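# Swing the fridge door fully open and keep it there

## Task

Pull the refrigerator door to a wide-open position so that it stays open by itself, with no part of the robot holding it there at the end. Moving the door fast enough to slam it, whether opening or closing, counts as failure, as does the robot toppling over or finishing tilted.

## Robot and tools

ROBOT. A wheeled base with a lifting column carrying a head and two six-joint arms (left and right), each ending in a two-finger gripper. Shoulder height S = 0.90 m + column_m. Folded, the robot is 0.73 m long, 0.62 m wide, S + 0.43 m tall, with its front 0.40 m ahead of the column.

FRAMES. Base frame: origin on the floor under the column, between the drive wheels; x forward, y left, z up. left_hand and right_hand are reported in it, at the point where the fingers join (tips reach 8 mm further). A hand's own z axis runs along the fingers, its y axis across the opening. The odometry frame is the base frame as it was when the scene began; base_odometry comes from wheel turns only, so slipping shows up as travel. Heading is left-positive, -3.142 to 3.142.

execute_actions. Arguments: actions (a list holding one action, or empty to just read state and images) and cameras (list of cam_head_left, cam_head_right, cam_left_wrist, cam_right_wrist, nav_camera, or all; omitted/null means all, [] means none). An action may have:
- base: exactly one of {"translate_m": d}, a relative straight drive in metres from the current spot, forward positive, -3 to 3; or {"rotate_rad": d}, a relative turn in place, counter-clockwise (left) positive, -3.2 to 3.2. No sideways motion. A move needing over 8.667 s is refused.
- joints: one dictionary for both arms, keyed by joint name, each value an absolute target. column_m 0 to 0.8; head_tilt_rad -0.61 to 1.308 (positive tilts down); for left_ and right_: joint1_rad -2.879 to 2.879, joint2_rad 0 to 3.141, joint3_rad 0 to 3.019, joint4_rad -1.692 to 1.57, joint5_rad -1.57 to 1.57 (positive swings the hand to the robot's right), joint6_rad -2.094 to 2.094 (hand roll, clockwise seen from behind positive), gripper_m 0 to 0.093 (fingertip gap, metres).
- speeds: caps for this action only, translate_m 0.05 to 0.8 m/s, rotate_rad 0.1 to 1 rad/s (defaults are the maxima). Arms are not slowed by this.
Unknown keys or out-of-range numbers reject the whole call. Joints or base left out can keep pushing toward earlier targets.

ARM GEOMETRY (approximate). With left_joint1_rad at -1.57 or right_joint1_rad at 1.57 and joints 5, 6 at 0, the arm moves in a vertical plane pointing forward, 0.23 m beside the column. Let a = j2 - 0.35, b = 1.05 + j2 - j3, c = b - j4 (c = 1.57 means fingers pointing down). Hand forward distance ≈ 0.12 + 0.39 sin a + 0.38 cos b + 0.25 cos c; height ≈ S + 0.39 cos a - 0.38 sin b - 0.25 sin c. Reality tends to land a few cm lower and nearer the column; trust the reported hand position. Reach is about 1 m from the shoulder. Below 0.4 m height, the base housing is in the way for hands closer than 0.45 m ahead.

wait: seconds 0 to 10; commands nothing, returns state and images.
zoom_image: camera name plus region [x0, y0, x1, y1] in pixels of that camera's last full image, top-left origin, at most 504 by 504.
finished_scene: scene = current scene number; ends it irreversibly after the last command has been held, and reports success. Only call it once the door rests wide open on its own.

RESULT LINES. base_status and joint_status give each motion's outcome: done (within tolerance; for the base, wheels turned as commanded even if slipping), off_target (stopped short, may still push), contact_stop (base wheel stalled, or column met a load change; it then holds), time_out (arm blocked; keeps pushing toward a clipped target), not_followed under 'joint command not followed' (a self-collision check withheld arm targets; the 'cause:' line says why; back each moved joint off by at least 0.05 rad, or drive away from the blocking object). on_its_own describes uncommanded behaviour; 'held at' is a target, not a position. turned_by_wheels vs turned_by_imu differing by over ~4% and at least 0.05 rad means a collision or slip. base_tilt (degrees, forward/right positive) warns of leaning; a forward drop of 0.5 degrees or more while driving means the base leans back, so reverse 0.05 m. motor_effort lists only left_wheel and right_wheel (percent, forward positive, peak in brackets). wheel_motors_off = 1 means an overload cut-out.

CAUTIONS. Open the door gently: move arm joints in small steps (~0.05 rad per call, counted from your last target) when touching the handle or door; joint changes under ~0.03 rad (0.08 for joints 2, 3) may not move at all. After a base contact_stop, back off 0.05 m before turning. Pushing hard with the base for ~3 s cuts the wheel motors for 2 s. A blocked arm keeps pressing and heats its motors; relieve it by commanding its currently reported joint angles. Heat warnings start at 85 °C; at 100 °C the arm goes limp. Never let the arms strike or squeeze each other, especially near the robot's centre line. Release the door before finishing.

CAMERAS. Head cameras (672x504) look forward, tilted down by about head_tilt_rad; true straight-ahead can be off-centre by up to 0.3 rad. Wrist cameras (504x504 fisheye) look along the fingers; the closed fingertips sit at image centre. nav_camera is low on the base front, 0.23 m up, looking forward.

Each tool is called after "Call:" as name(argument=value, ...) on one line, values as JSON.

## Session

Call:
execute_actions(actions=[{"joints":{"head_tilt_rad":0.2}}])

Scene clock: 0.93 s.
base_odometry: x=+0.000 y=+0.000 heading=+0.000 (m, m, rad; odometry frame)
turned_by_wheels: +0.000 (rad since the last result)
turned_by_imu: +0.000 (rad since the last result)
base_tilt: forward=-0.2 right=+0.6 (deg)
base_status: not commanded
joint_positions: column_m=+0.556 head_tilt_rad=+0.220 left_joint1_rad=-1.579 left_joint2_rad=+0.885 left_joint3_rad=+0.396 left_joint4_rad=-0.920 left_joint5_rad=-0.034 left_joint6_rad=-0.087 left_gripper_m=+0.095 right_joint1_rad=+1.571 right_joint2_rad=+0.903 right_joint3_rad=+0.386 right_joint4_rad=-0.974 right_joint5_rad=+0.028 right_joint6_rad=+0.076 right_gripper_m=+0.095
joint_status: all done
wheel_motors_off: 0
motor_effort: left_wheel=+2(3) right_wheel=+2(2) (%)
left_hand: x=+0.1443 y=+0.2288 z=+1.2514 quat_wxyz=(+0.427, +0.029, -0.903, -0.032) (m; base frame)
right_hand: x=+0.1273 y=-0.2302 z=+1.2638 quat_wxyz=(+0.464, -0.027, -0.885, +0.030) (m; base frame)
pictures: cam_head_left, cam_head_right, cam_left_wrist, cam_right_wrist, nav_camera
Images, in order (width x height): cam_head_left 672x504, cam_head_right 672x504, cam_left_wrist 504x504, cam_right_wrist 504x504, nav_camera 672x504.

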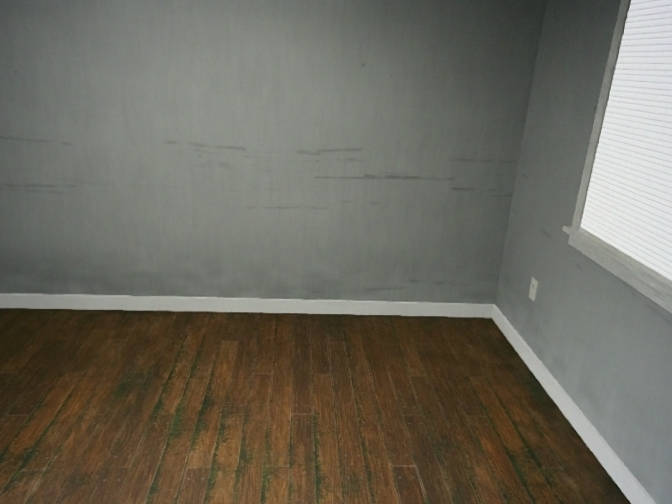

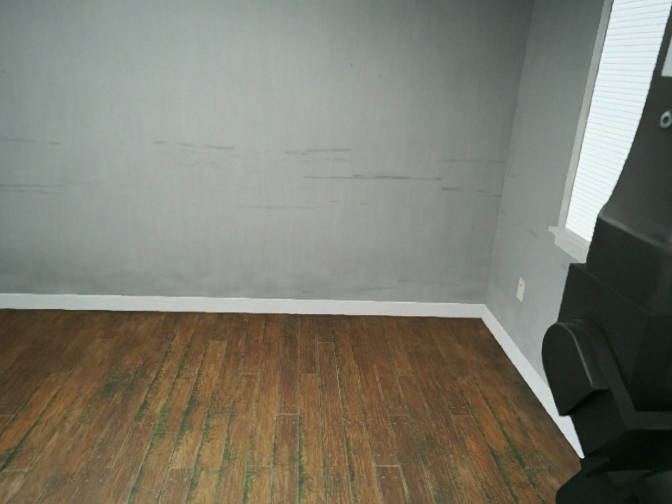

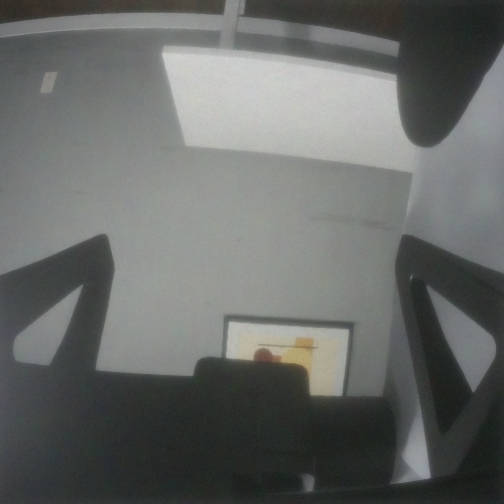

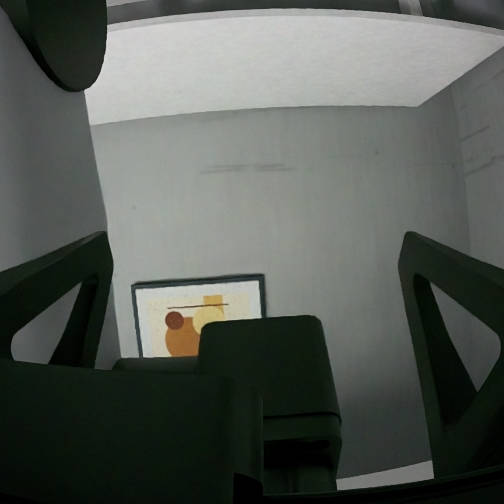

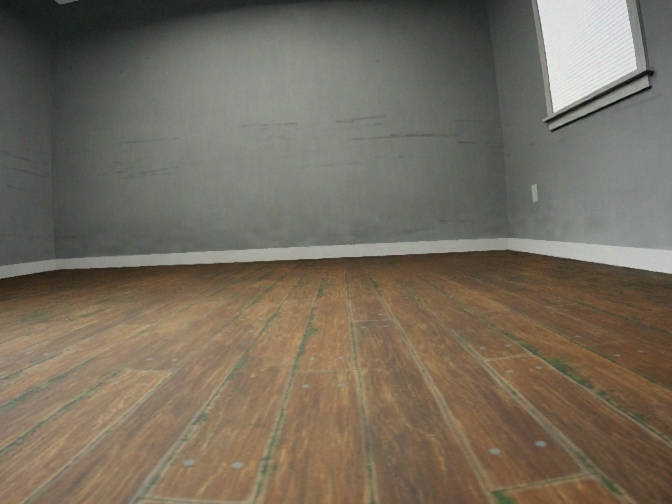

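Call:
execute_actions(actions=[{"base":{"rotate_rad":1.57}}], cameras=["cam_head_left","nav_camera"])

Scene clock: 4.07 s.
base_odometry: x=+0.000 y=+0.000 heading=+1.569 (m, m, rad; odometry frame)
turned_by_wheels: +1.569 (rad since the last result)
turned_by_imu: +1.588 (rad since the last result)
base_tilt: forward=-0.3 right=+0.7 (deg)
base_status: done
joint_positions: column_m=+0.556 head_tilt_rad=+0.220 left_joint1_rad=-1.579 left_joint2_rad=+0.885 left_joint3_rad=+0.396 left_joint4_rad=-0.920 left_joint5_rad=-0.034 left_joint6_rad=-0.087 left_gripper_m=+0.095 right_joint1_rad=+1.571 right_joint2_rad=+0.903 right_joint3_rad=+0.386 right_joint4_rad=-0.974 right_joint5_rad=+0.028 right_joint6_rad=+0.076 right_gripper_m=+0.095
joint_status: not commanded
wheel_motors_off: 0
motor_effort: left_wheel=-3(28) right_wheel=+3(34) (%)
left_hand: x=+0.1443 y=+0.2288 z=+1.2514 quat_wxyz=(+0.427, +0.029, -0.903, -0.032) (m; base frame)
right_hand: x=+0.1273 y=-0.2302 z=+1.2638 quat_wxyz=(+0.464, -0.027, -0.885, +0.030) (m; base frame)
pictures: cam_head_left, nav_camera
Images, in order (width x height): cam_head_left 672x504, nav_camera 672x504.

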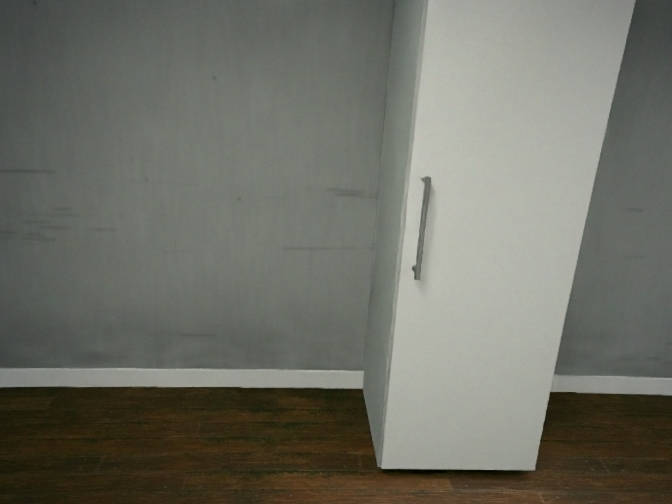

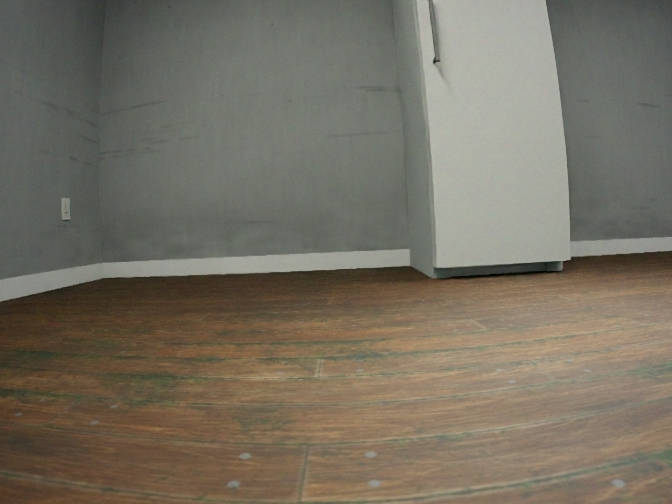

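Call:
execute_actions(actions=[{"base":{"rotate_rad":-0.2},"joints":{"column_m":0.1,"right_joint2_rad":0.95,"right_joint3_rad":1.1,"right_joint4_rad":0.9,"right_joint5_rad":0,"right_joint6_rad":0}}], cameras=[])

Call:
execute_actions(actions=[{"base":{"translate_m":0.8}}], cameras=[])

Call:
execute_actions(actions=[{"base":{"rotate_rad":0.2}}], cameras=["cam_head_left","cam_right_wrist"])

Scene clock: 10.70 s.
base_odometry: x=+0.000 y=+0.000 heading=+1.370 (m, m, rad; odometry frame)
turned_by_wheels: -0.199 (rad since the last result)
turned_by_imu: -0.200 (rad since the last result)
base_tilt: forward=-0.3 right=+0.6 (deg)
base_status: done
joint_positions: column_m=+0.100 head_tilt_rad=+0.219 left_joint1_rad=-1.579 left_joint2_rad=+0.885 left_joint3_rad=+0.396 left_joint4_rad=-0.920 left_joint5_rad=-0.034 left_joint6_rad=-0.087 left_gripper_m=+0.095 right_joint1_rad=+1.571 right_joint2_rad=+0.949 right_joint3_rad=+1.081 right_joint4_rad=+0.884 right_joint5_rad=+0.002 right_joint6_rad=+0.009 right_gripper_m=+0.095
joint_status: all done
wheel_motors_off: 0
motor_effort: left_wheel=+6(20) right_wheel=-5(18) (%)
left_hand: x=+0.1443 y=+0.2288 z=+0.7953 quat_wxyz=(+0.427, +0.029, -0.903, -0.032) (m; base frame)
right_hand: x=+0.8207 y=-0.2258 z=+1.0086 quat_wxyz=(-0.696, -0.004, -0.718, -0.002) (m; base frame)
pictures: none
No camera images: the call's "cameras" was empty. Leave "cameras" out to get every camera's image.

Scene clock: 13.80 s.
base_odometry: x=+0.159 y=+0.784 heading=+1.371 (m, m, rad; odometry frame)
turned_by_wheels: +0.001 (rad since the last result)
turned_by_imu: +0.002 (rad since the last result)
base_tilt: forward=-0.3 right=+0.4 (deg)
base_status: done
joint_positions: column_m=+0.100 head_tilt_rad=+0.219 left_joint1_rad=-1.579 left_joint2_rad=+0.885 left_joint3_rad=+0.398 left_joint4_rad=-0.920 left_joint5_rad=-0.034 left_joint6_rad=-0.087 left_gripper_m=+0.095 right_joint1_rad=+1.571 right_joint2_rad=+0.949 right_joint3_rad=+1.081 right_joint4_rad=+0.884 right_joint5_rad=+0.002 right_joint6_rad=+0.009 right_gripper_m=+0.095
joint_status: not commanded
wheel_motors_off: 0
motor_effort: left_wheel=+1(47) right_wheel=-1(41) (%)
left_hand: x=+0.1454 y=+0.2288 z=+0.7949 quat_wxyz=(+0.426, +0.029, -0.904, -0.032) (m; base frame)
right_hand: x=+0.8210 y=-0.2258 z=+1.0089 quat_wxyz=(-0.696, -0.004, -0.718, -0.002) (m; base frame)
pictures: none
No camera images: the call's "cameras" was empty. Leave "cameras" out to get every camera's image.

Scene clock: 15.00 s.
base_odometry: x=+0.159 y=+0.784 heading=+1.570 (m, m, rad; odometry frame)
turned_by_wheels: +0.199 (rad since the last result)
turned_by_imu: +0.201 (rad since the last result)
base_tilt: forward=-0.1 right=+0.7 (deg)
base_status: done
joint_positions: column_m=+0.100 head_tilt_rad=+0.219 left_joint1_rad=-1.579 left_joint2_rad=+0.885 left_joint3_rad=+0.398 left_joint4_rad=-0.920 left_joint5_rad=-0.034 left_joint6_rad=-0.087 left_gripper_m=+0.095 right_joint1_rad=+1.571 right_joint2_rad=+0.949 right_joint3_rad=+1.081 right_joint4_rad=+0.884 right_joint5_rad=+0.001 right_joint6_rad=+0.009 right_gripper_m=+0.095
joint_status: not commanded
wheel_motors_off: 0
motor_effort: left_wheel=-2(37) right_wheel=+0(27) (%)
left_hand: x=+0.1454 y=+0.2288 z=+0.7949 quat_wxyz=(+0.426, +0.029, -0.904, -0.032) (m; base frame)
right_hand: x=+0.8210 y=-0.2257 z=+1.0089 quat_wxyz=(-0.696, -0.004, -0.718, -0.002) (m; base frame)
pictures: cam_head_left, cam_right_wrist
Images, in order (width x height): cam_head_left 672x504, cam_right_wrist 504x504.

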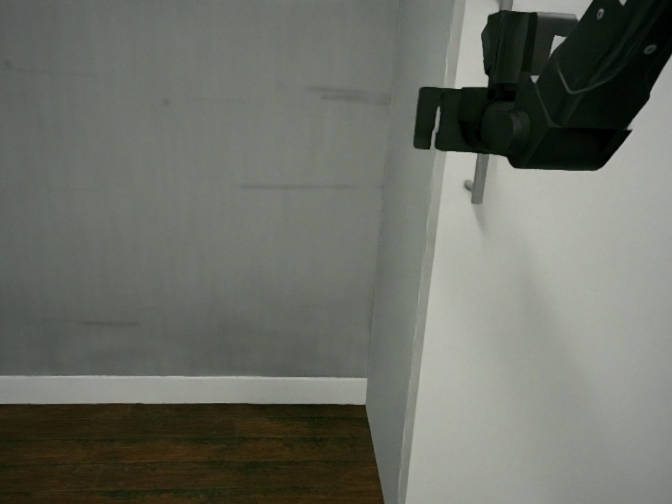

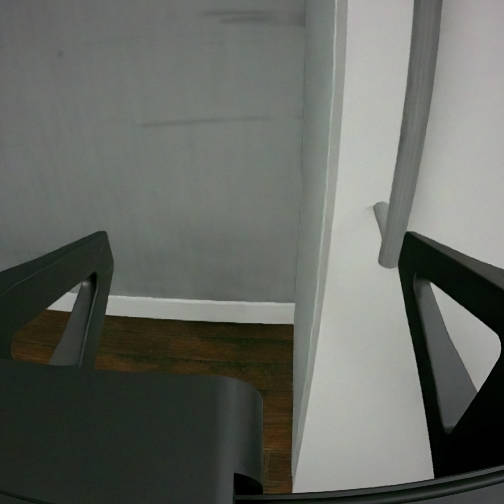

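Handle is higher and a bit right; raise column, turn slightly, advance.

Call:
execute_actions(actions=[{"base":{"rotate_rad":-0.07},"joints":{"column_m":0.2}}], cameras=[])

Call:
execute_actions(actions=[{"base":{"translate_m":0.15},"speeds":{"translate_m":0.1}}], cameras=["cam_right_wrist"])

Scene clock: 17.10 s.
base_odometry: x=+0.159 y=+0.784 heading=+1.501 (m, m, rad; odometry frame)
turned_by_wheels: -0.069 (rad since the last result)
turned_by_imu: -0.070 (rad since the last result)
base_tilt: forward=-0.2 right=+0.6 (deg)
base_status: done
joint_positions: column_m=+0.200 head_tilt_rad=+0.219 left_joint1_rad=-1.579 left_joint2_rad=+0.885 left_joint3_rad=+0.398 left_joint4_rad=-0.920 left_joint5_rad=-0.034 left_joint6_rad=-0.087 left_gripper_m=+0.095 right_joint1_rad=+1.570 right_joint2_rad=+0.949 right_joint3_rad=+1.081 right_joint4_rad=+0.884 right_joint5_rad=+0.001 right_joint6_rad=+0.009 right_gripper_m=+0.095
joint_status: all done
wheel_motors_off: 0
motor_effort: left_wheel=+2(35) right_wheel=-2(14) (%)
left_hand: x=+0.1454 y=+0.2288 z=+0.8948 quat_wxyz=(+0.426, +0.029, -0.904, -0.032) (m; base frame)
right_hand: x=+0.8210 y=-0.2258 z=+1.1088 quat_wxyz=(-0.696, -0.004, -0.718, -0.002) (m; base frame)
pictures: none
No camera images: the call's "cameras" was empty. Leave "cameras" out to get every camera's image.

Scene clock: 19.47 s.
base_odometry: x=+0.169 y=+0.934 heading=+1.503 (m, m, rad; odometry frame)
turned_by_wheels: +0.002 (rad since the last result)
turned_by_imu: +0.002 (rad since the last result)
base_tilt: forward=-0.2 right=+0.7 (deg)
base_status: done
joint_positions: column_m=+0.200 head_tilt_rad=+0.219 left_joint1_rad=-1.579 left_joint2_rad=+0.885 left_joint3_rad=+0.395 left_joint4_rad=-0.920 left_joint5_rad=-0.034 left_joint6_rad=-0.087 left_gripper_m=+0.095 right_joint1_rad=+1.570 right_joint2_rad=+0.949 right_joint3_rad=+1.081 right_joint4_rad=+0.884 right_joint5_rad=+0.001 right_joint6_rad=+0.009 right_gripper_m=+0.095
joint_status: not commanded
wheel_motors_off: 0
motor_effort: left_wheel=+2(53) right_wheel=-2(40) (%)
left_hand: x=+0.1439 y=+0.2288 z=+0.8953 quat_wxyz=(+0.428, +0.029, -0.903, -0.032) (m; base frame)
right_hand: x=+0.8210 y=-0.2258 z=+1.1088 quat_wxyz=(-0.696, -0.004, -0.718, -0.002) (m; base frame)
pictures: cam_right_wrist
Images, in order (width x height): cam_right_wrist 504x504.

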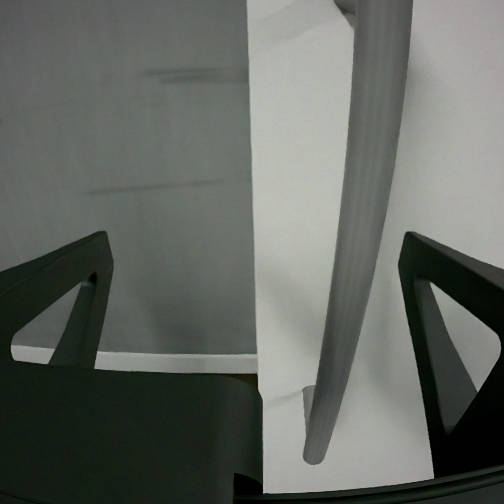

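Call:
execute_actions(actions=[{"base":{"translate_m":0.06},"speeds":{"translate_m":0.05}}], cameras=[])

Call:
execute_actions(actions=[{"joints":{"right_gripper_m":0.0}}], cameras=[])

Call:
execute_actions(actions=[{"base":{"translate_m":-0.3},"speeds":{"translate_m":0.05}}], cameras=[])

Call:
execute_actions(actions=[{"base":{"rotate_rad":-0.3},"speeds":{"rotate_rad":0.1}}], cameras=[])

Call:
execute_actions(actions=[{"base":{"translate_m":-0.2},"speeds":{"translate_m":0.05}}], cameras=["cam_head_left"])

Scene clock: 21.53 s.
base_odometry: x=+0.173 y=+0.994 heading=+1.504 (m, m, rad; odometry frame)
turned_by_wheels: +0.001 (rad since the last result)
turned_by_imu: +0.002 (rad since the last result)
base_tilt: forward=-0.2 right=+0.5 (deg)
base_status: done
joint_positions: column_m=+0.200 head_tilt_rad=+0.219 left_joint1_rad=-1.579 left_joint2_rad=+0.885 left_joint3_rad=+0.396 left_joint4_rad=-0.920 left_joint5_rad=-0.034 left_joint6_rad=-0.087 left_gripper_m=+0.095 right_joint1_rad=+1.561 right_joint2_rad=+0.949 right_joint3_rad=+1.081 right_joint4_rad=+0.884 right_joint5_rad=+0.016 right_joint6_rad=+0.006 right_gripper_m=+0.095
joint_status: not commanded
wheel_motors_off: 0
motor_effort: left_wheel=+1(32) right_wheel=+0(35) (%)
left_hand: x=+0.1441 y=+0.2288 z=+0.8952 quat_wxyz=(+0.427, +0.029, -0.903, -0.032) (m; base frame)
right_hand: x=+0.8208 y=-0.2317 z=+1.1086 quat_wxyz=(-0.696, -0.007, -0.718, +0.008) (m; base frame)
pictures: none
No camera images: the call's "cameras" was empty. Leave "cameras" out to get every camera's image.

Scene clock: 22.27 s.
base_odometry: x=+0.173 y=+0.994 heading=+1.504 (m, m, rad; odometry frame)
turned_by_wheels: +0.000 (rad since the last result)
turned_by_imu: +0.000 (rad since the last result)
base_tilt: forward=-0.3 right=+0.5 (deg)
base_status: not commanded
joint_positions: column_m=+0.200 head_tilt_rad=+0.219 left_joint1_rad=-1.579 left_joint2_rad=+0.885 left_joint3_rad=+0.396 left_joint4_rad=-0.920 left_joint5_rad=-0.034 left_joint6_rad=-0.087 left_gripper_m=+0.095 right_joint1_rad=+1.488 right_joint2_rad=+0.952 right_joint3_rad=+1.081 right_joint4_rad=+0.884 right_joint5_rad=+0.074 right_joint6_rad=+0.041 right_gripper_m=+0.018
joint_status: right_gripper_m off_target (ended at +0.018, target +0.000)
wheel_motors_off: 0
motor_effort: left_wheel=-7(6) right_wheel=+2(2) (%)
left_hand: x=+0.1441 y=+0.2288 z=+0.8952 quat_wxyz=(+0.427, +0.029, -0.903, -0.032) (m; base frame)
right_hand: x=+0.8192 y=-0.2685 z=+1.1085 quat_wxyz=(-0.695, -0.030, -0.716, +0.052) (m; base frame)
pictures: none
No camera images: the call's "cameras" was empty. Leave "cameras" out to get every camera's image.

Scene clock: 29.03 s.
base_odometry: x=+0.153 y=+0.694 heading=+1.505 (m, m, rad; odometry frame)
turned_by_wheels: +0.001 (rad since the last result)
turned_by_imu: +0.004 (rad since the last result)
base_tilt: forward=-0.2 right=+0.7 (deg)
base_status: done
joint_positions: column_m=+0.200 head_tilt_rad=+0.219 left_joint1_rad=-1.579 left_joint2_rad=+0.885 left_joint3_rad=+0.395 left_joint4_rad=-0.920 left_joint5_rad=-0.034 left_joint6_rad=-0.087 left_gripper_m=+0.095 right_joint1_rad=+1.576 right_joint2_rad=+0.965 right_joint3_rad=+1.095 right_joint4_rad=+0.880 right_joint5_rad=+0.001 right_joint6_rad=+0.011 right_gripper_m=+0.001
joint_status: not commanded
wheel_motors_off: 0
on_its_own: right_gripper_m moved -0.017 to your old target +0.000
motor_effort: left_wheel=+2(35) right_wheel=-1(25) (%)
left_hand: x=+0.1439 y=+0.2288 z=+0.8953 quat_wxyz=(+0.428, +0.029, -0.903, -0.032) (m; base frame)
right_hand: x=+0.8252 y=-0.2237 z=+1.1031 quat_wxyz=(-0.694, -0.005, -0.720, -0.006) (m; base frame)
pictures: none
No camera images: the call's "cameras" was empty. Leave "cameras" out to get every camera's image.

Scene clock: 32.60 s.
base_odometry: x=+0.153 y=+0.694 heading=+1.206 (m, m, rad; odometry frame)
turned_by_wheels: -0.299 (rad since the last result)
turned_by_imu: -0.300 (rad since the last result)
base_tilt: forward=-0.1 right=+0.6 (deg)
base_status: done
joint_positions: column_m=+0.200 head_tilt_rad=+0.219 left_joint1_rad=-1.579 left_joint2_rad=+0.885 left_joint3_rad=+0.395 left_joint4_rad=-0.920 left_joint5_rad=-0.034 left_joint6_rad=-0.087 left_gripper_m=+0.095 right_joint1_rad=+1.574 right_joint2_rad=+0.965 right_joint3_rad=+1.095 right_joint4_rad=+0.880 right_joint5_rad=+0.001 right_joint6_rad=+0.010 right_gripper_m=+0.001
joint_status: not commanded
wheel_motors_off: 0
motor_effort: left_wheel=+2(33) right_wheel=+0(39) (%)
left_hand: x=+0.1439 y=+0.2288 z=+0.8953 quat_wxyz=(+0.428, +0.029, -0.903, -0.032) (m; base frame)
right_hand: x=+0.8252 y=-0.2245 z=+1.1031 quat_wxyz=(-0.694, -0.004, -0.720, -0.005) (m; base frame)
pictures: none
No camera images: the call's "cameras" was empty. Leave "cameras" out to get every camera's image.

Scene clock: 37.37 s.
base_odometry: x=+0.082 y=+0.507 heading=+1.206 (m, m, rad; odometry frame)
turned_by_wheels: +0.000 (rad since the last result)
turned_by_imu: +0.001 (rad since the last result)
base_tilt: forward=-0.3 right=+0.3 (deg)
base_status: done
joint_positions: column_m=+0.200 head_tilt_rad=+0.219 left_joint1_rad=-1.579 left_joint2_rad=+0.885 left_joint3_rad=+0.395 left_joint4_rad=-0.920 left_joint5_rad=-0.034 left_joint6_rad=-0.087 left_gripper_m=+0.095 right_joint1_rad=+1.574 right_joint2_rad=+0.964 right_joint3_rad=+1.094 right_joint4_rad=+0.881 right_joint5_rad=+0.001 right_joint6_rad=+0.010 right_gripper_m=+0.001
joint_status: not commanded
wheel_motors_off: 0
motor_effort: left_wheel=-1(35) right_wheel=+1(39) (%)
left_hand: x=+0.1437 y=+0.2288 z=+0.8953 quat_wxyz=(+0.428, +0.029, -0.903, -0.032) (m; base frame)
right_hand: x=+0.8250 y=-0.2245 z=+1.1036 quat_wxyz=(-0.694, -0.004, -0.720, -0.005) (m; base frame)
pictures: cam_head_left
Images, in order (width x height): cam_head_left 672x504.

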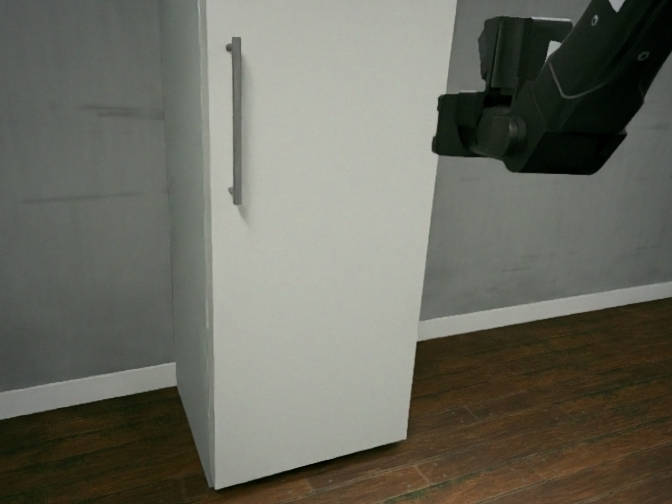

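Slipped. Reverse, going deeper.

Call:
execute_actions(actions=[{"base":{"translate_m":0.2},"joints":{"right_gripper_m":0.09}}], cameras=[])

Call:
execute_actions(actions=[{"base":{"rotate_rad":0.28}}], cameras=[])

Call:
execute_actions(actions=[{"base":{"translate_m":0.35},"speeds":{"translate_m":0.1}}], cameras=["cam_right_wrist"])

Scene clock: 39.40 s.
base_odometry: x=+0.153 y=+0.694 heading=+1.207 (m, m, rad; odometry frame)
turned_by_wheels: +0.001 (rad since the last result)
turned_by_imu: +0.002 (rad since the last result)
base_tilt: forward=-0.1 right=+0.7 (deg)
base_status: done
joint_positions: column_m=+0.200 head_tilt_rad=+0.219 left_joint1_rad=-1.579 left_joint2_rad=+0.885 left_joint3_rad=+0.397 left_joint4_rad=-0.920 left_joint5_rad=-0.034 left_joint6_rad=-0.087 left_gripper_m=+0.095 right_joint1_rad=+1.574 right_joint2_rad=+0.964 right_joint3_rad=+1.094 right_joint4_rad=+0.881 right_joint5_rad=+0.001 right_joint6_rad=+0.010 right_gripper_m=+0.090
joint_status: all done
wheel_motors_off: 0
motor_effort: left_wheel=+2(39) right_wheel=-2(49) (%)
left_hand: x=+0.1452 y=+0.2288 z=+0.8949 quat_wxyz=(+0.427, +0.029, -0.903, -0.032) (m; base frame)
right_hand: x=+0.8249 y=-0.2245 z=+1.1038 quat_wxyz=(-0.694, -0.004, -0.719, -0.005) (m; base frame)
pictures: none
No camera images: the call's "cameras" was empty. Leave "cameras" out to get every camera's image.

Scene clock: 40.93 s.
base_odometry: x=+0.153 y=+0.694 heading=+1.486 (m, m, rad; odometry frame)
turned_by_wheels: +0.279 (rad since the last result)
turned_by_imu: +0.281 (rad since the last result)
base_tilt: forward=-0.2 right=+0.7 (deg)
base_status: done
joint_positions: column_m=+0.200 head_tilt_rad=+0.219 left_joint1_rad=-1.579 left_joint2_rad=+0.885 left_joint3_rad=+0.397 left_joint4_rad=-0.920 left_joint5_rad=-0.034 left_joint6_rad=-0.087 left_gripper_m=+0.095 right_joint1_rad=+1.573 right_joint2_rad=+0.964 right_joint3_rad=+1.094 right_joint4_rad=+0.881 right_joint5_rad=+0.001 right_joint6_rad=+0.010 right_gripper_m=+0.090
joint_status: not commanded
wheel_motors_off: 0
motor_effort: left_wheel=-1(36) right_wheel=+1(35) (%)
left_hand: x=+0.1452 y=+0.2288 z=+0.8949 quat_wxyz=(+0.427, +0.029, -0.903, -0.032) (m; base frame)
right_hand: x=+0.8249 y=-0.2247 z=+1.1038 quat_wxyz=(-0.694, -0.004, -0.719, -0.004) (m; base frame)
pictures: none
No camera images: the call's "cameras" was empty. Leave "cameras" out to get every camera's image.

Scene clock: 45.07 s.
base_odometry: x=+0.183 y=+1.043 heading=+1.486 (m, m, rad; odometry frame)
turned_by_wheels: +0.000 (rad since the last result)
turned_by_imu: +0.001 (rad since the last result)
base_tilt: forward=-0.3 right=+0.5 (deg)
base_status: done
joint_positions: column_m=+0.200 head_tilt_rad=+0.219 left_joint1_rad=-1.579 left_joint2_rad=+0.885 left_joint3_rad=+0.396 left_joint4_rad=-0.920 left_joint5_rad=-0.034 left_joint6_rad=-0.087 left_gripper_m=+0.095 right_joint1_rad=+1.575 right_joint2_rad=+0.936 right_joint3_rad=+1.044 right_joint4_rad=+0.900 right_joint5_rad=+0.007 right_joint6_rad=-0.001 right_gripper_m=+0.090
joint_status: not commanded
wheel_motors_off: 0
motor_effort: left_wheel=+3(23) right_wheel=+2(46) (%)
left_hand: x=+0.1445 y=+0.2288 z=+0.8951 quat_wxyz=(+0.427, +0.029, -0.903, -0.032) (m; base frame)
right_hand: x=+0.8093 y=-0.2251 z=+1.1036 quat_wxyz=(-0.693, -0.002, -0.721, +0.001) (m; base frame)
pictures: cam_right_wrist
Images, in order (width x height): cam_right_wrist 504x504.

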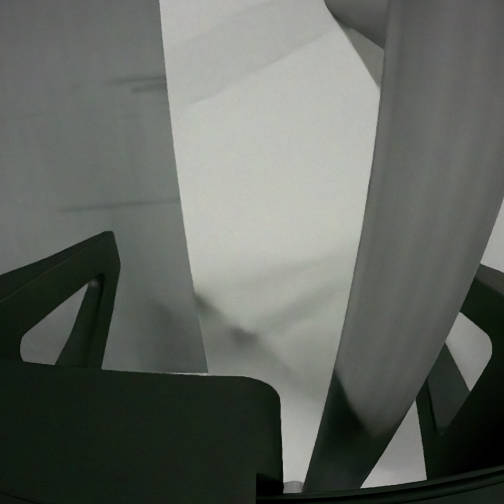

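Call:
execute_actions(actions=[{"joints":{"right_gripper_m":0.0}}], cameras=[])

Call:
execute_actions(actions=[{"base":{"translate_m":-0.3},"speeds":{"translate_m":0.05}}], cameras=[])

Call:
execute_actions(actions=[{"base":{"rotate_rad":-0.3},"speeds":{"rotate_rad":0.1}}], cameras=[])

Call:
execute_actions(actions=[{"base":{"translate_m":-0.2},"speeds":{"translate_m":0.05}}], cameras=["cam_head_left"])

Scene clock: 46.00 s.
base_odometry: x=+0.183 y=+1.043 heading=+1.486 (m, m, rad; odometry frame)
turned_by_wheels: +0.000 (rad since the last result)
turned_by_imu: +0.000 (rad since the last result)
base_tilt: forward=+0.0 right=+0.6 (deg)
base_status: not commanded
joint_positions: column_m=+0.200 head_tilt_rad=+0.219 left_joint1_rad=-1.579 left_joint2_rad=+0.885 left_joint3_rad=+0.396 left_joint4_rad=-0.920 left_joint5_rad=-0.034 left_joint6_rad=-0.087 left_gripper_m=+0.095 right_joint1_rad=+1.558 right_joint2_rad=+0.936 right_joint3_rad=+1.044 right_joint4_rad=+0.900 right_joint5_rad=+0.004 right_joint6_rad=-0.002 right_gripper_m=+0.053
joint_status: right_gripper_m off_target (ended at +0.053, target +0.000)
wheel_motors_off: 0
motor_effort: left_wheel=+3(4) right_wheel=+7(8) (%)
left_hand: x=+0.1445 y=+0.2288 z=+0.8951 quat_wxyz=(+0.427, +0.029, -0.903, -0.032) (m; base frame)
right_hand: x=+0.8093 y=-0.2307 z=+1.1038 quat_wxyz=(-0.693, +0.001, -0.721, +0.008) (m; base frame)
pictures: none
No camera images: the call's "cameras" was empty. Leave "cameras" out to get every camera's image.

Scene clock: 52.70 s.
base_odometry: x=+0.157 y=+0.744 heading=+1.486 (m, m, rad; odometry frame)
turned_by_wheels: -0.001 (rad since the last result)
turned_by_imu: +0.001 (rad since the last result)
base_tilt: forward=-0.2 right=+0.7 (deg)
base_status: done
joint_positions: column_m=+0.200 head_tilt_rad=+0.219 left_joint1_rad=-1.579 left_joint2_rad=+0.885 left_joint3_rad=+0.396 left_joint4_rad=-0.920 left_joint5_rad=-0.034 left_joint6_rad=-0.087 left_gripper_m=+0.095 right_joint1_rad=+1.576 right_joint2_rad=+0.967 right_joint3_rad=+1.096 right_joint4_rad=+0.881 right_joint5_rad=-0.002 right_joint6_rad=+0.011 right_gripper_m=+0.001
joint_status: not commanded
wheel_motors_off: 0
on_its_own: right_gripper_m moved -0.052 to your old target +0.000
motor_effort: left_wheel=-2(63) right_wheel=+1(33) (%)
left_hand: x=+0.1441 y=+0.2288 z=+0.8952 quat_wxyz=(+0.427, +0.029, -0.903, -0.032) (m; base frame)
right_hand: x=+0.8256 y=-0.2232 z=+1.1027 quat_wxyz=(-0.694, -0.004, -0.720, -0.007) (m; base frame)
pictures: none
No camera images: the call's "cameras" was empty. Leave "cameras" out to get every camera's image.

Scene clock: 56.27 s.
base_odometry: x=+0.157 y=+0.744 heading=+1.186 (m, m, rad; odometry frame)
turned_by_wheels: -0.299 (rad since the last result)
turned_by_imu: -0.303 (rad since the last result)
base_tilt: forward=-0.2 right=+0.7 (deg)
base_status: done
joint_positions: column_m=+0.200 head_tilt_rad=+0.219 left_joint1_rad=-1.579 left_joint2_rad=+0.885 left_joint3_rad=+0.396 left_joint4_rad=-0.920 left_joint5_rad=-0.034 left_joint6_rad=-0.087 left_gripper_m=+0.095 right_joint1_rad=+1.574 right_joint2_rad=+0.967 right_joint3_rad=+1.096 right_joint4_rad=+0.881 right_joint5_rad=-0.001 right_joint6_rad=+0.010 right_gripper_m=+0.001
joint_status: not commanded
wheel_motors_off: 0
motor_effort: left_wheel=+4(24) right_wheel=-2(15) (%)
left_hand: x=+0.1441 y=+0.2288 z=+0.8952 quat_wxyz=(+0.427, +0.029, -0.903, -0.032) (m; base frame)
right_hand: x=+0.8257 y=-0.2240 z=+1.1027 quat_wxyz=(-0.694, -0.004, -0.720, -0.006) (m; base frame)
pictures: none
No camera images: the call's "cameras" was empty. Leave "cameras" out to get every camera's image.

Scene clock: 61.03 s.
base_odometry: x=+0.082 y=+0.558 heading=+1.186 (m, m, rad; odometry frame)
turned_by_wheels: +0.000 (rad since the last result)
turned_by_imu: +0.001 (rad since the last result)
base_tilt: forward=-0.1 right=+0.8 (deg)
base_status: done
joint_positions: column_m=+0.200 head_tilt_rad=+0.219 left_joint1_rad=-1.579 left_joint2_rad=+0.885 left_joint3_rad=+0.395 left_joint4_rad=-0.920 left_joint5_rad=-0.034 left_joint6_rad=-0.087 left_gripper_m=+0.095 right_joint1_rad=+1.574 right_joint2_rad=+0.965 right_joint3_rad=+1.096 right_joint4_rad=+0.881 right_joint5_rad=-0.001 right_joint6_rad=+0.010 right_gripper_m=+0.001
joint_status: not commanded
wheel_motors_off: 0
motor_effort: left_wheel=-1(29) right_wheel=+1(44) (%)
left_hand: x=+0.1437 y=+0.2288 z=+0.8953 quat_wxyz=(+0.428, +0.029, -0.903, -0.032) (m; base frame)
right_hand: x=+0.8255 y=-0.2240 z=+1.1033 quat_wxyz=(-0.694, -0.004, -0.720, -0.006) (m; base frame)
pictures: cam_head_left
Images, in order (width x height): cam_head_left 672x504.

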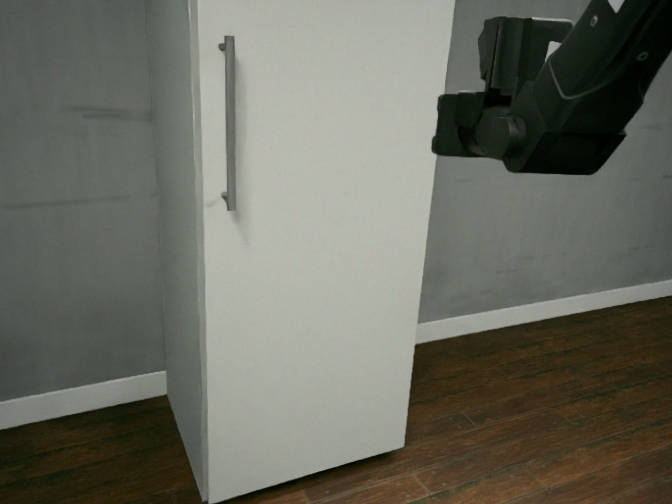

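Too deep jammed. Go to a middle depth.

Call:
execute_actions(actions=[{"base":{"translate_m":0.2},"joints":{"right_gripper_m":0.09}}], cameras=[])

Call:
execute_actions(actions=[{"base":{"rotate_rad":0.3}}], cameras=[])

Call:
execute_actions(actions=[{"base":{"translate_m":0.28},"speeds":{"translate_m":0.1}}], cameras=[])

Call:
execute_actions(actions=[{"joints":{"right_gripper_m":0.0}}], cameras=[])

Call:
execute_actions(actions=[{"base":{"translate_m":-0.3},"speeds":{"translate_m":0.05}}], cameras=["cam_head_left"])

Scene clock: 63.17 s.
base_odometry: x=+0.157 y=+0.743 heading=+1.187 (m, m, rad; odometry frame)
turned_by_wheels: +0.001 (rad since the last result)
turned_by_imu: +0.002 (rad since the last result)
base_tilt: forward=-0.2 right=+0.7 (deg)
base_status: done
joint_positions: column_m=+0.200 head_tilt_rad=+0.219 left_joint1_rad=-1.579 left_joint2_rad=+0.885 left_joint3_rad=+0.397 left_joint4_rad=-0.920 left_joint5_rad=-0.034 left_joint6_rad=-0.087 left_gripper_m=+0.095 right_joint1_rad=+1.574 right_joint2_rad=+0.964 right_joint3_rad=+1.095 right_joint4_rad=+0.881 right_joint5_rad=-0.001 right_joint6_rad=+0.010 right_gripper_m=+0.090
joint_status: all done
wheel_motors_off: 0
motor_effort: left_wheel=+3(41) right_wheel=-2(43) (%)
left_hand: x=+0.1452 y=+0.2288 z=+0.8949 quat_wxyz=(+0.427, +0.029, -0.903, -0.032) (m; base frame)
right_hand: x=+0.8254 y=-0.2240 z=+1.1040 quat_wxyz=(-0.695, -0.004, -0.719, -0.006) (m; base frame)
pictures: none
No camera images: the call's "cameras" was empty. Leave "cameras" out to get every camera's image.

Scene clock: 64.73 s.
base_odometry: x=+0.157 y=+0.743 heading=+1.486 (m, m, rad; odometry frame)
turned_by_wheels: +0.299 (rad since the last result)
turned_by_imu: +0.301 (rad since the last result)
base_tilt: forward=-0.1 right=+0.6 (deg)
base_status: done
joint_positions: column_m=+0.200 head_tilt_rad=+0.219 left_joint1_rad=-1.579 left_joint2_rad=+0.885 left_joint3_rad=+0.397 left_joint4_rad=-0.920 left_joint5_rad=-0.034 left_joint6_rad=-0.087 left_gripper_m=+0.095 right_joint1_rad=+1.573 right_joint2_rad=+0.964 right_joint3_rad=+1.095 right_joint4_rad=+0.881 right_joint5_rad=-0.001 right_joint6_rad=+0.010 right_gripper_m=+0.090
joint_status: not commanded
wheel_motors_off: 0
motor_effort: left_wheel=+0(35) right_wheel=+1(30) (%)
left_hand: x=+0.1452 y=+0.2288 z=+0.8949 quat_wxyz=(+0.427, +0.029, -0.903, -0.032) (m; base frame)
right_hand: x=+0.8254 y=-0.2244 z=+1.1040 quat_wxyz=(-0.695, -0.004, -0.719, -0.005) (m; base frame)
pictures: none
No camera images: the call's "cameras" was empty. Leave "cameras" out to get every camera's image.

Scene clock: 68.40 s.
base_odometry: x=+0.181 y=+1.022 heading=+1.486 (m, m, rad; odometry frame)
turned_by_wheels: +0.000 (rad since the last result)
turned_by_imu: +0.001 (rad since the last result)
base_tilt: forward=+0.0 right=+0.7 (deg)
base_status: done
joint_positions: column_m=+0.200 head_tilt_rad=+0.219 left_joint1_rad=-1.579 left_joint2_rad=+0.885 left_joint3_rad=+0.396 left_joint4_rad=-0.920 left_joint5_rad=-0.034 left_joint6_rad=-0.087 left_gripper_m=+0.095 right_joint1_rad=+1.573 right_joint2_rad=+0.964 right_joint3_rad=+1.095 right_joint4_rad=+0.881 right_joint5_rad=-0.001 right_joint6_rad=+0.010 right_gripper_m=+0.090
joint_status: not commanded
wheel_motors_off: 0
motor_effort: left_wheel=+0(26) right_wheel=+0(41) (%)
left_hand: x=+0.1443 y=+0.2288 z=+0.8951 quat_wxyz=(+0.427, +0.029, -0.903, -0.032) (m; base frame)
right_hand: x=+0.8252 y=-0.2244 z=+1.1039 quat_wxyz=(-0.695, -0.004, -0.719, -0.005) (m; base frame)
pictures: none
No camera images: the call's "cameras" was empty. Leave "cameras" out to get every camera's image.

Scene clock: 69.10 s.
base_odometry: x=+0.181 y=+1.022 heading=+1.486 (m, m, rad; odometry frame)
turned_by_wheels: +0.000 (rad since the last result)
turned_by_imu: +0.000 (rad since the last result)
base_tilt: forward=-0.2 right=+0.6 (deg)
base_status: not commanded
joint_positions: column_m=+0.200 head_tilt_rad=+0.219 left_joint1_rad=-1.579 left_joint2_rad=+0.885 left_joint3_rad=+0.396 left_joint4_rad=-0.920 left_joint5_rad=-0.034 left_joint6_rad=-0.087 left_gripper_m=+0.095 right_joint1_rad=+1.525 right_joint2_rad=+0.964 right_joint3_rad=+1.095 right_joint4_rad=+0.881 right_joint5_rad=+0.033 right_joint6_rad=+0.024 right_gripper_m=+0.014
joint_status: right_gripper_m off_target (ended at +0.015, target +0.000)
wheel_motors_off: 0
motor_effort: left_wheel=-8(8) right_wheel=+3(4) (%)
left_hand: x=+0.1443 y=+0.2288 z=+0.8951 quat_wxyz=(+0.427, +0.029, -0.903, -0.032) (m; base frame)
right_hand: x=+0.8248 y=-0.2481 z=+1.1045 quat_wxyz=(-0.695, -0.015, -0.719, +0.026) (m; base frame)
pictures: none
No camera images: the call's "cameras" was empty. Leave "cameras" out to get every camera's image.

Scene clock: 75.87 s.
base_odometry: x=+0.156 y=+0.724 heading=+1.485 (m, m, rad; odometry frame)
turned_by_wheels: -0.001 (rad since the last result)
turned_by_imu: +0.001 (rad since the last result)
base_tilt: forward=-0.2 right=+0.7 (deg)
base_status: done
joint_positions: column_m=+0.200 head_tilt_rad=+0.219 left_joint1_rad=-1.579 left_joint2_rad=+0.885 left_joint3_rad=+0.395 left_joint4_rad=-0.920 left_joint5_rad=-0.034 left_joint6_rad=-0.087 left_gripper_m=+0.095 right_joint1_rad=+1.575 right_joint2_rad=+0.966 right_joint3_rad=+1.094 right_joint4_rad=+0.881 right_joint5_rad=-0.002 right_joint6_rad=+0.011 right_gripper_m=+0.001
joint_status: not commanded
wheel_motors_off: 0
on_its_own: right_gripper_m moved -0.014 to your old target +0.000
motor_effort: left_wheel=-1(74) right_wheel=+1(26) (%)
left_hand: x=+0.1439 y=+0.2288 z=+0.8953 quat_wxyz=(+0.428, +0.029, -0.903, -0.032) (m; base frame)
right_hand: x=+0.8251 y=-0.2237 z=+1.1021 quat_wxyz=(-0.693, -0.004, -0.720, -0.006) (m; base frame)
pictures: cam_head_left
Images, in order (width x height): cam_head_left 672x504.

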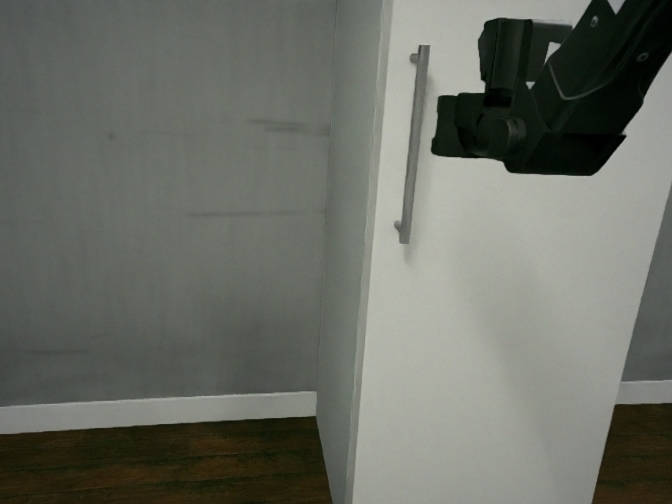

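Call:
execute_actions(actions=[{"joints":{"right_gripper_m":0.09}}], cameras=[])

Call:
execute_actions(actions=[{"base":{"translate_m":0.3},"speeds":{"translate_m":0.1}}], cameras=[])

Call:
execute_actions(actions=[{"joints":{"right_gripper_m":0.0,"right_joint5_rad":-0.5}}], cameras=[])

Call:
execute_actions(actions=[{"base":{"translate_m":-0.2},"speeds":{"translate_m":0.05}}], cameras=["cam_head_left"])

Scene clock: 76.73 s.
base_odometry: x=+0.156 y=+0.724 heading=+1.485 (m, m, rad; odometry frame)
turned_by_wheels: +0.000 (rad since the last result)
turned_by_imu: +0.000 (rad since the last result)
base_tilt: forward=-0.2 right=+0.8 (deg)
base_status: not commanded
joint_positions: column_m=+0.200 head_tilt_rad=+0.219 left_joint1_rad=-1.579 left_joint2_rad=+0.885 left_joint3_rad=+0.395 left_joint4_rad=-0.920 left_joint5_rad=-0.034 left_joint6_rad=-0.087 left_gripper_m=+0.095 right_joint1_rad=+1.575 right_joint2_rad=+0.966 right_joint3_rad=+1.094 right_joint4_rad=+0.881 right_joint5_rad=-0.002 right_joint6_rad=+0.011 right_gripper_m=+0.090
joint_status: all done
wheel_motors_off: 0
motor_effort: left_wheel=-2(1) right_wheel=+1(1) (%)
left_hand: x=+0.1439 y=+0.2288 z=+0.8953 quat_wxyz=(+0.428, +0.029, -0.903, -0.032) (m; base frame)
right_hand: x=+0.8251 y=-0.2237 z=+1.1021 quat_wxyz=(-0.694, -0.004, -0.720, -0.006) (m; base frame)
pictures: none
No camera images: the call's "cameras" was empty. Leave "cameras" out to get every camera's image.

Scene clock: 80.60 s.
base_odometry: x=+0.181 y=+1.023 heading=+1.484 (m, m, rad; odometry frame)
turned_by_wheels: -0.001 (rad since the last result)
turned_by_imu: +0.000 (rad since the last result)
base_tilt: forward=-0.2 right=+0.5 (deg)
base_status: done
joint_positions: column_m=+0.200 head_tilt_rad=+0.219 left_joint1_rad=-1.579 left_joint2_rad=+0.885 left_joint3_rad=+0.396 left_joint4_rad=-0.920 left_joint5_rad=-0.034 left_joint6_rad=-0.087 left_gripper_m=+0.095 right_joint1_rad=+1.575 right_joint2_rad=+0.965 right_joint3_rad=+1.094 right_joint4_rad=+0.881 right_joint5_rad=-0.002 right_joint6_rad=+0.011 right_gripper_m=+0.090
joint_status: not commanded
wheel_motors_off: 0
motor_effort: left_wheel=-2(37) right_wheel=+2(37) (%)
left_hand: x=+0.1443 y=+0.2288 z=+0.8951 quat_wxyz=(+0.427, +0.029, -0.903, -0.032) (m; base frame)
right_hand: x=+0.8249 y=-0.2237 z=+1.1024 quat_wxyz=(-0.694, -0.004, -0.720, -0.006) (m; base frame)
pictures: none
No camera images: the call's "cameras" was empty. Leave "cameras" out to get every camera's image.

Scene clock: 83.30 s.
base_odometry: x=+0.181 y=+1.023 heading=+1.484 (m, m, rad; odometry frame)
turned_by_wheels: -0.001 (rad since the last result)
turned_by_imu: +0.000 (rad since the last result)
base_tilt: forward=-0.4 right=+0.5 (deg)
base_status: not commanded
joint_positions: column_m=+0.200 head_tilt_rad=+0.219 left_joint1_rad=-1.579 left_joint2_rad=+0.885 left_joint3_rad=+0.396 left_joint4_rad=-0.920 left_joint5_rad=-0.034 left_joint6_rad=-0.087 left_gripper_m=+0.095 right_joint1_rad=+1.416 right_joint2_rad=+0.972 right_joint3_rad=+1.107 right_joint4_rad=+0.881 right_joint5_rad=-0.304 right_joint6_rad=+0.097 right_gripper_m=+0.015
joint_status: right_joint5_rad time_out (moved -0.302 of -0.498); right_gripper_m off_target (ended at +0.015, target +0.000)
wheel_motors_off: 0
on_its_own: right_joint5_rad reads -0.304 and still pushes toward -0.413 since a time_out (your -0.500 is given up)
motor_effort: left_wheel=-30(34) right_wheel=+23(23) (%)
left_hand: x=+0.1443 y=+0.2288 z=+0.8951 quat_wxyz=(+0.427, +0.029, -0.903, -0.032) (m; base frame)
right_hand: x=+0.8227 y=-0.2313 z=+1.1014 quat_wxyz=(-0.681, +0.089, -0.724, -0.067) (m; base frame)
pictures: none
No camera images: the call's "cameras" was empty. Leave "cameras" out to get every camera's image.

not run: a stop came earlier in this reply.

Call:
execute_actions(actions=[{"base":{"translate_m":-0.2},"speeds":{"translate_m":0.05}}], cameras=["cam_head_left"])

Scene clock: 90.73 s.
base_odometry: x=+0.164 y=+0.829 heading=+1.432 (m, m, rad; odometry frame)
turned_by_wheels: -0.052 (rad since the last result)
turned_by_imu: -0.052 (rad since the last result)
base_tilt: forward=-0.3 right=+0.6 (deg)
base_status: translate_m off_target (by the wheels' count: -0.194 of -0.200)
joint_positions: column_m=+0.200 head_tilt_rad=+0.219 left_joint1_rad=-1.579 left_joint2_rad=+0.885 left_joint3_rad=+0.395 left_joint4_rad=-0.920 left_joint5_rad=-0.034 left_joint6_rad=-0.087 left_gripper_m=+0.095 right_joint1_rad=+1.373 right_joint2_rad=+1.020 right_joint3_rad=+1.179 right_joint4_rad=+0.866 right_joint5_rad=-0.242 right_joint6_rad=+0.140 right_gripper_m=+0.015
joint_status: not commanded
wheel_motors_off: 0
on_its_own: right_joint5_rad reads -0.242 and still pushes toward -0.413 since a time_out (your -0.500 is given up); left_wheel is at rest, and its effort (-37) is outside its rest range (-35 to +35)
motor_effort: left_wheel=-37(73) right_wheel=+14(41) (%)
left_hand: x=+0.1437 y=+0.2288 z=+0.8953 quat_wxyz=(+0.428, +0.029, -0.903, -0.032) (m; base frame)
right_hand: x=+0.8462 y=-0.2605 z=+1.1005 quat_wxyz=(-0.687, +0.058, -0.723, -0.039) (m; base frame)
pictures: cam_head_left
Images, in order (width x height): cam_head_left 672x504.

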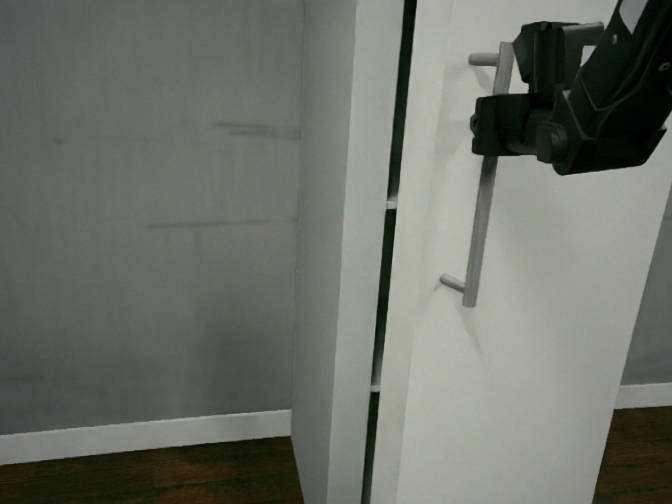

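Call:
execute_actions(actions=[{"base":{"translate_m":-0.1},"speeds":{"translate_m":0.05}}], cameras=[])

Call:
execute_actions(actions=[{"base":{"rotate_rad":-0.3},"speeds":{"rotate_rad":0.1}}], cameras=[])

Call:
execute_actions(actions=[{"base":{"translate_m":-0.2},"speeds":{"translate_m":0.05}}], cameras=["cam_head_left"])

Scene clock: 93.73 s.
base_odometry: x=+0.150 y=+0.730 heading=+1.431 (m, m, rad; odometry frame)
turned_by_wheels: -0.001 (rad since the last result)
turned_by_imu: +0.000 (rad since the last result)
base_tilt: forward=-0.3 right=+0.6 (deg)
base_status: done
joint_positions: column_m=+0.200 head_tilt_rad=+0.219 left_joint1_rad=-1.579 left_joint2_rad=+0.885 left_joint3_rad=+0.396 left_joint4_rad=-0.920 left_joint5_rad=-0.034 left_joint6_rad=-0.087 left_gripper_m=+0.095 right_joint1_rad=+1.574 right_joint2_rad=+0.967 right_joint3_rad=+1.090 right_joint4_rad=+0.881 right_joint5_rad=-0.415 right_joint6_rad=+0.011 right_gripper_m=+0.001
joint_status: not commanded
wheel_motors_off: 0
on_its_own: right_joint5_rad is held at -0.413, not at your -0.500, since a time_out; right_gripper_m moved -0.014 to your old target +0.000
motor_effort: left_wheel=-1(77) right_wheel=+1(48) (%)
left_hand: x=+0.1446 y=+0.2288 z=+0.8951 quat_wxyz=(+0.427, +0.029, -0.903, -0.032) (m; base frame)
right_hand: x=+0.8091 y=-0.1549 z=+1.1001 quat_wxyz=(-0.676, +0.138, -0.707, -0.154) (m; base frame)
pictures: none
No camera images: the call's "cameras" was empty. Leave "cameras" out to get every camera's image.

Scene clock: 97.30 s.
base_odometry: x=+0.150 y=+0.730 heading=+1.131 (m, m, rad; odometry frame)
turned_by_wheels: -0.299 (rad since the last result)
turned_by_imu: -0.301 (rad since the last result)
base_tilt: forward=+0.0 right=+0.6 (deg)
base_status: done
joint_positions: column_m=+0.200 head_tilt_rad=+0.219 left_joint1_rad=-1.579 left_joint2_rad=+0.885 left_joint3_rad=+0.396 left_joint4_rad=-0.920 left_joint5_rad=-0.034 left_joint6_rad=-0.087 left_gripper_m=+0.095 right_joint1_rad=+1.573 right_joint2_rad=+0.967 right_joint3_rad=+1.090 right_joint4_rad=+0.881 right_joint5_rad=-0.414 right_joint6_rad=+0.011 right_gripper_m=+0.001
joint_status: not commanded
wheel_motors_off: 0
on_its_own: right_joint5_rad is held at -0.413, not at your -0.500, since a time_out
motor_effort: left_wheel=+4(37) right_wheel=-2(35) (%)
left_hand: x=+0.1446 y=+0.2288 z=+0.8951 quat_wxyz=(+0.427, +0.029, -0.903, -0.032) (m; base frame)
right_hand: x=+0.8091 y=-0.1554 z=+1.1000 quat_wxyz=(-0.676, +0.138, -0.707, -0.153) (m; base frame)
pictures: none
No camera images: the call's "cameras" was empty. Leave "cameras" out to get every camera's image.

Scene clock: 102.07 s.
base_odometry: x=+0.065 y=+0.549 heading=+1.131 (m, m, rad; odometry frame)
turned_by_wheels: +0.000 (rad since the last result)
turned_by_imu: +0.001 (rad since the last result)
base_tilt: forward=-0.2 right=+0.5 (deg)
base_status: done
joint_positions: column_m=+0.200 head_tilt_rad=+0.219 left_joint1_rad=-1.579 left_joint2_rad=+0.885 left_joint3_rad=+0.395 left_joint4_rad=-0.920 left_joint5_rad=-0.034 left_joint6_rad=-0.087 left_gripper_m=+0.095 right_joint1_rad=+1.573 right_joint2_rad=+0.966 right_joint3_rad=+1.090 right_joint4_rad=+0.881 right_joint5_rad=-0.414 right_joint6_rad=+0.011 right_gripper_m=+0.001
joint_status: not commanded
wheel_motors_off: 0
on_its_own: right_joint5_rad is held at -0.413, not at your -0.500, since a time_out
motor_effort: left_wheel=-1(31) right_wheel=+1(44) (%)
left_hand: x=+0.1438 y=+0.2288 z=+0.8953 quat_wxyz=(+0.428, +0.029, -0.903, -0.032) (m; base frame)
right_hand: x=+0.8091 y=-0.1554 z=+1.1011 quat_wxyz=(-0.677, +0.138, -0.707, -0.153) (m; base frame)
pictures: cam_head_left
Images, in order (width x height): cam_head_left 672x504.

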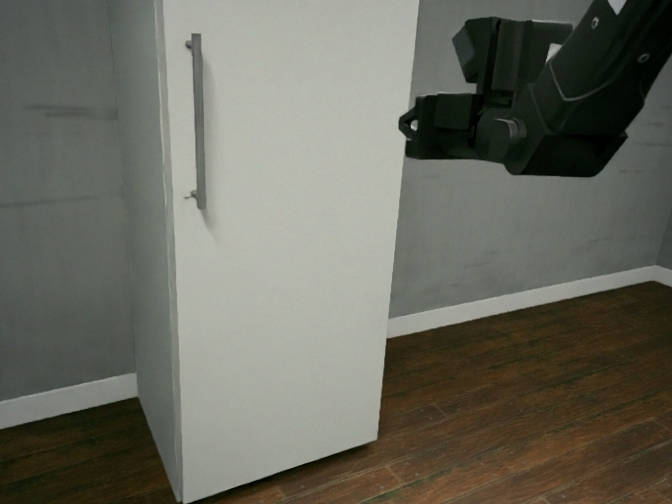

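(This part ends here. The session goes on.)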